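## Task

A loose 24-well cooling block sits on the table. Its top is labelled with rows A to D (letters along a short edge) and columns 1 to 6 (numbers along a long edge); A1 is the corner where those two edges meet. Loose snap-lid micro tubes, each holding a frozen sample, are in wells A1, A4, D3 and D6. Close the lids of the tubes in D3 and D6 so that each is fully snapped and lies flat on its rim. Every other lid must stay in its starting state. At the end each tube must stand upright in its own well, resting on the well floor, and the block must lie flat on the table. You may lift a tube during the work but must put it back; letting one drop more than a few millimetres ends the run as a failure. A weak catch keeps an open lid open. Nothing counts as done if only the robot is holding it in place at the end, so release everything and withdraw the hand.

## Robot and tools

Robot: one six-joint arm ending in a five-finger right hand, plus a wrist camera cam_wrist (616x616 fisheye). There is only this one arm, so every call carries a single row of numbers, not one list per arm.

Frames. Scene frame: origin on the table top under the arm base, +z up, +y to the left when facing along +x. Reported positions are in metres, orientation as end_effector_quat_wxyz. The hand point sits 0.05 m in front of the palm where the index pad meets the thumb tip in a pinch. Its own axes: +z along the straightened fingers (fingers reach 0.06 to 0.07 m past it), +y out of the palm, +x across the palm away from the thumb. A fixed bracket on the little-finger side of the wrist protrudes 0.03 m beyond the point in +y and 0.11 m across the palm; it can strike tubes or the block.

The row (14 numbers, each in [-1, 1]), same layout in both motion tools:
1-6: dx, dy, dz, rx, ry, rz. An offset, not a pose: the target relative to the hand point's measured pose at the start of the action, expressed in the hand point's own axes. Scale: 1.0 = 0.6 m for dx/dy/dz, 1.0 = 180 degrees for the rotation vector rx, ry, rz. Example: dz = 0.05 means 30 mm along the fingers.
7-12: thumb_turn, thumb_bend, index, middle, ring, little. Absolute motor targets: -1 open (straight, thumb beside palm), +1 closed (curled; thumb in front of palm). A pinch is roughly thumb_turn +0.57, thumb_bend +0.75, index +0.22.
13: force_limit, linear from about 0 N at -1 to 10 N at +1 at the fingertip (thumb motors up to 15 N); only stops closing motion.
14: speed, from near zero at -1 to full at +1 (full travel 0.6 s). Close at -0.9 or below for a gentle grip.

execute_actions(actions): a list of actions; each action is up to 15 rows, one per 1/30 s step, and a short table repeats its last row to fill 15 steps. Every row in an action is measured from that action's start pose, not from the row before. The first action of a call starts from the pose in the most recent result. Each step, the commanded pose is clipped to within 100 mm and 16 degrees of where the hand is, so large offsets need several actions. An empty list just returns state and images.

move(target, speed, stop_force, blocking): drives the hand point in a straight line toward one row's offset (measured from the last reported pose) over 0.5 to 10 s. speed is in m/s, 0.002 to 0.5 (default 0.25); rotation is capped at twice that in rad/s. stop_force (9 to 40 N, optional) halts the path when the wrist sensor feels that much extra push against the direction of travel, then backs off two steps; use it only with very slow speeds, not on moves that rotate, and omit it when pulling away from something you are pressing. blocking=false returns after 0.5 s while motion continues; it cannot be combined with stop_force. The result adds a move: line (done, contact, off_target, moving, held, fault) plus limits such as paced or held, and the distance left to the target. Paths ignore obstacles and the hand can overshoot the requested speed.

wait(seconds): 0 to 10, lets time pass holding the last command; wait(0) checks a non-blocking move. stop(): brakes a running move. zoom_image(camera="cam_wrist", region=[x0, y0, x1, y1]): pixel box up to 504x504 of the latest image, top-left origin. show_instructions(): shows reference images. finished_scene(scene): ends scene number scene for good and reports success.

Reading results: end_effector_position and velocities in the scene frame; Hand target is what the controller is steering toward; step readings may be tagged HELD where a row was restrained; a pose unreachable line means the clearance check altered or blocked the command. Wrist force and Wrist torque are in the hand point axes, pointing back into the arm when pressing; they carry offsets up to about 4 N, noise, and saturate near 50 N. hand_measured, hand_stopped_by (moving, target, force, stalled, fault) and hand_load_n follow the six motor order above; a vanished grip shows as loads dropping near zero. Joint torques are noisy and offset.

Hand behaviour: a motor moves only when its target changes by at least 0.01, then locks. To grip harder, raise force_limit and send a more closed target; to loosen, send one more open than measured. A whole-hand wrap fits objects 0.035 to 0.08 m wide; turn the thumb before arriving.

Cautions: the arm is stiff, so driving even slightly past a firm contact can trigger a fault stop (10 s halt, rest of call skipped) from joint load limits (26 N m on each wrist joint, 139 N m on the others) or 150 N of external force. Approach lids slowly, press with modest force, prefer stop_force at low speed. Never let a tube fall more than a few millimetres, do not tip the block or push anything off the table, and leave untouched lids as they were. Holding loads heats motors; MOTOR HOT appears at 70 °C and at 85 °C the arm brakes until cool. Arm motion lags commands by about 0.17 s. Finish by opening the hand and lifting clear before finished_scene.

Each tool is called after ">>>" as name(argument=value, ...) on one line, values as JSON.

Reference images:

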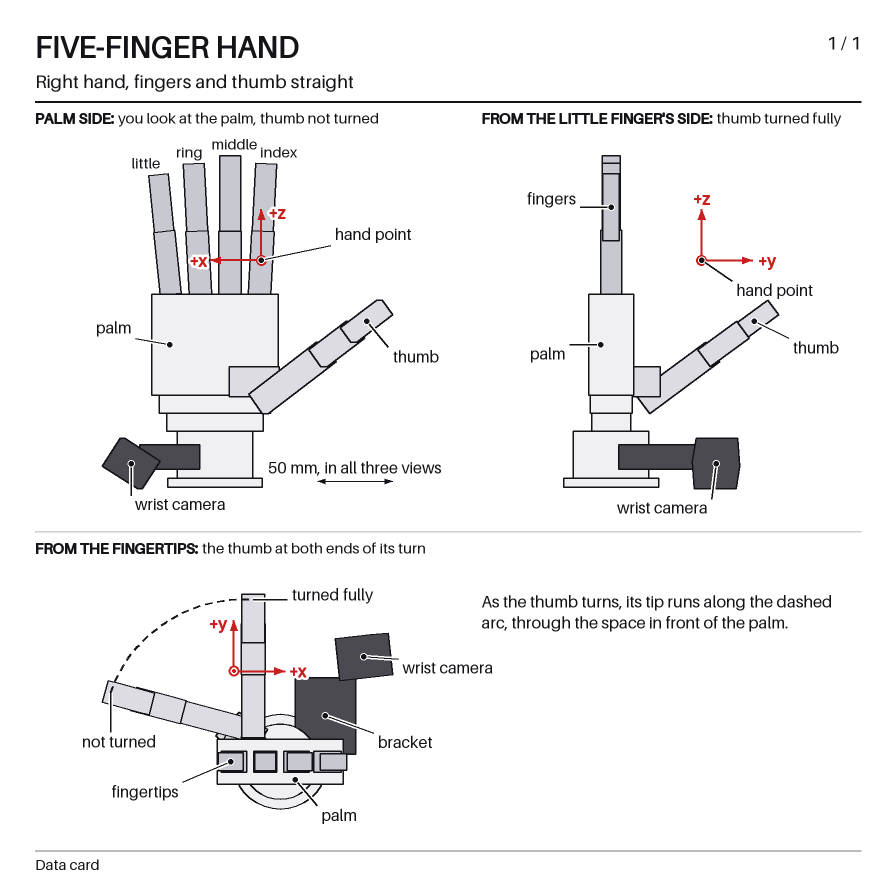

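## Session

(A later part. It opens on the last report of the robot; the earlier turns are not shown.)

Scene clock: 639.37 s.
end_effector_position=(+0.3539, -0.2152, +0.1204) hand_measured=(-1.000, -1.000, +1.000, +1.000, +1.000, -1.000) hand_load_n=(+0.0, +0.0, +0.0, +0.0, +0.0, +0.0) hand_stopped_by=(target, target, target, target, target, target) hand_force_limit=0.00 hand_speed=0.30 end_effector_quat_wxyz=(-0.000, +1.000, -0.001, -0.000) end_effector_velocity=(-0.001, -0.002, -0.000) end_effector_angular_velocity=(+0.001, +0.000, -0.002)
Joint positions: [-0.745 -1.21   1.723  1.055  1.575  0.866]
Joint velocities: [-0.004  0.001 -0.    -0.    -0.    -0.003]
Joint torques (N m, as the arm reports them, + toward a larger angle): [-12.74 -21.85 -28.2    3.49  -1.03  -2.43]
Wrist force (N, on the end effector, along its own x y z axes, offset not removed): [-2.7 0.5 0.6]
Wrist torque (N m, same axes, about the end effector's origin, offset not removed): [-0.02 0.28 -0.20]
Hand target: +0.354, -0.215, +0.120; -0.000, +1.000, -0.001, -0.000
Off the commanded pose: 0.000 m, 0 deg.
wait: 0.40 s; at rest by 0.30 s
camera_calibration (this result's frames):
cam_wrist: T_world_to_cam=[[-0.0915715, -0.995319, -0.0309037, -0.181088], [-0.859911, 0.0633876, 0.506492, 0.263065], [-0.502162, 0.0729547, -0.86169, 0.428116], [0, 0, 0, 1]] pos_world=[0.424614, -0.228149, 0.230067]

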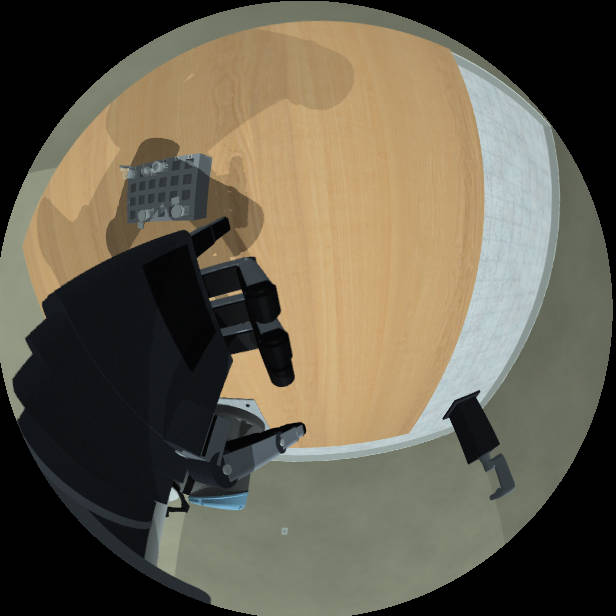

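>>> zoom_image(camera="cam_wrist", region=[125, 185, 205, 240])

>>> zoom_image(camera="cam_wrist", region=[110, 145, 220, 240])

Region (125, 185, 205, 240) of cam_wrist's 616x616 image, scaled by 6.300, with more detail than that image has; it fills the top 346 rows of this view, and the rest is white.

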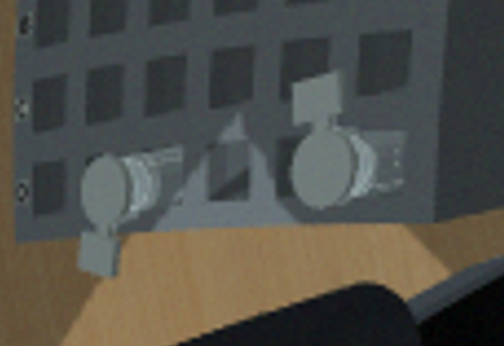

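Region (110, 145, 220, 240) of cam_wrist's 616x616 image, scaled by 4.582, with more detail than that image has; it fills the top 435 rows of this view, and the rest is white.

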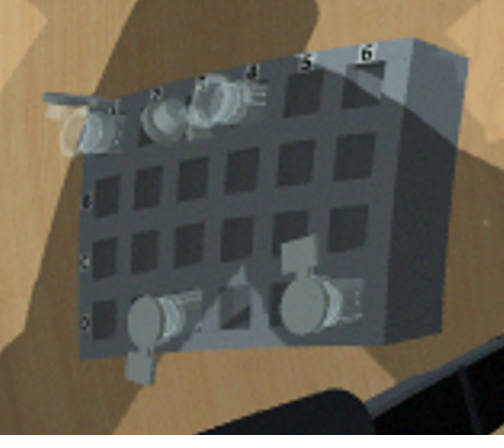

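>>> move(target=[-0.03, 0.03, -0.11, 0, 0, 0, -1, -1, 1, 1, 1, -1, 0, 0.3], speed=0.2)

Scene clock: 650.80 s.
end_effector_position=(+0.3360, -0.2332, +0.1861) hand_measured=(-1.000, -1.000, +1.000, +1.000, +1.000, -1.000) hand_load_n=(+0.0, +0.0, +0.0, +0.0, +0.0, +0.0) hand_stopped_by=(target, target, target, target, target, target) hand_force_limit=0.00 hand_speed=0.30 end_effector_quat_wxyz=(-0.000, +1.000, -0.001, -0.000) end_effector_velocity=(-0.001, -0.000, +0.002) end_effector_angular_velocity=(+0.002, +0.002, +0.001)
Joint positions: [-0.81  -1.297  1.657  1.208  1.575  0.801]
Joint velocities: [-0.002 -0.002 -0.003  0.007 -0.    -0.003]
Joint torques (N m, as the arm reports them, + toward a larger angle): [-12.83 -38.33 -30.73   3.24  -1.24  -2.6 ]
Wrist force (N, on the end effector, along its own x y z axes, offset not removed): [-3.0 -1.1 -0.6]
Wrist torque (N m, same axes, about the end effector's origin, offset not removed): [-0.23 0.45 -0.22]
Hand target: +0.336, -0.233, +0.186; -0.000, +1.000, -0.001, -0.000
Off the commanded pose: 0.000 m, 0 deg.
move: done
camera_calibration (this result's frames):
cam_wrist: T_world_to_cam=[[-0.091584, -0.995319, -0.030855, -0.198681], [-0.859875, 0.063418, 0.50655, 0.215477], [-0.502222, 0.0729233, -0.861658, 0.477127], [0, 0, 0, 1]] pos_world=[0.406711, -0.24621, 0.29584]

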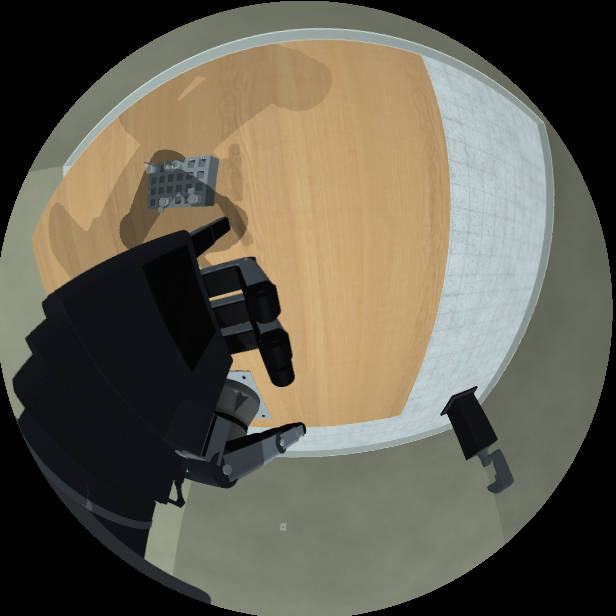

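>>> finished_scene(scene=1)

The scene is finished: the task was done.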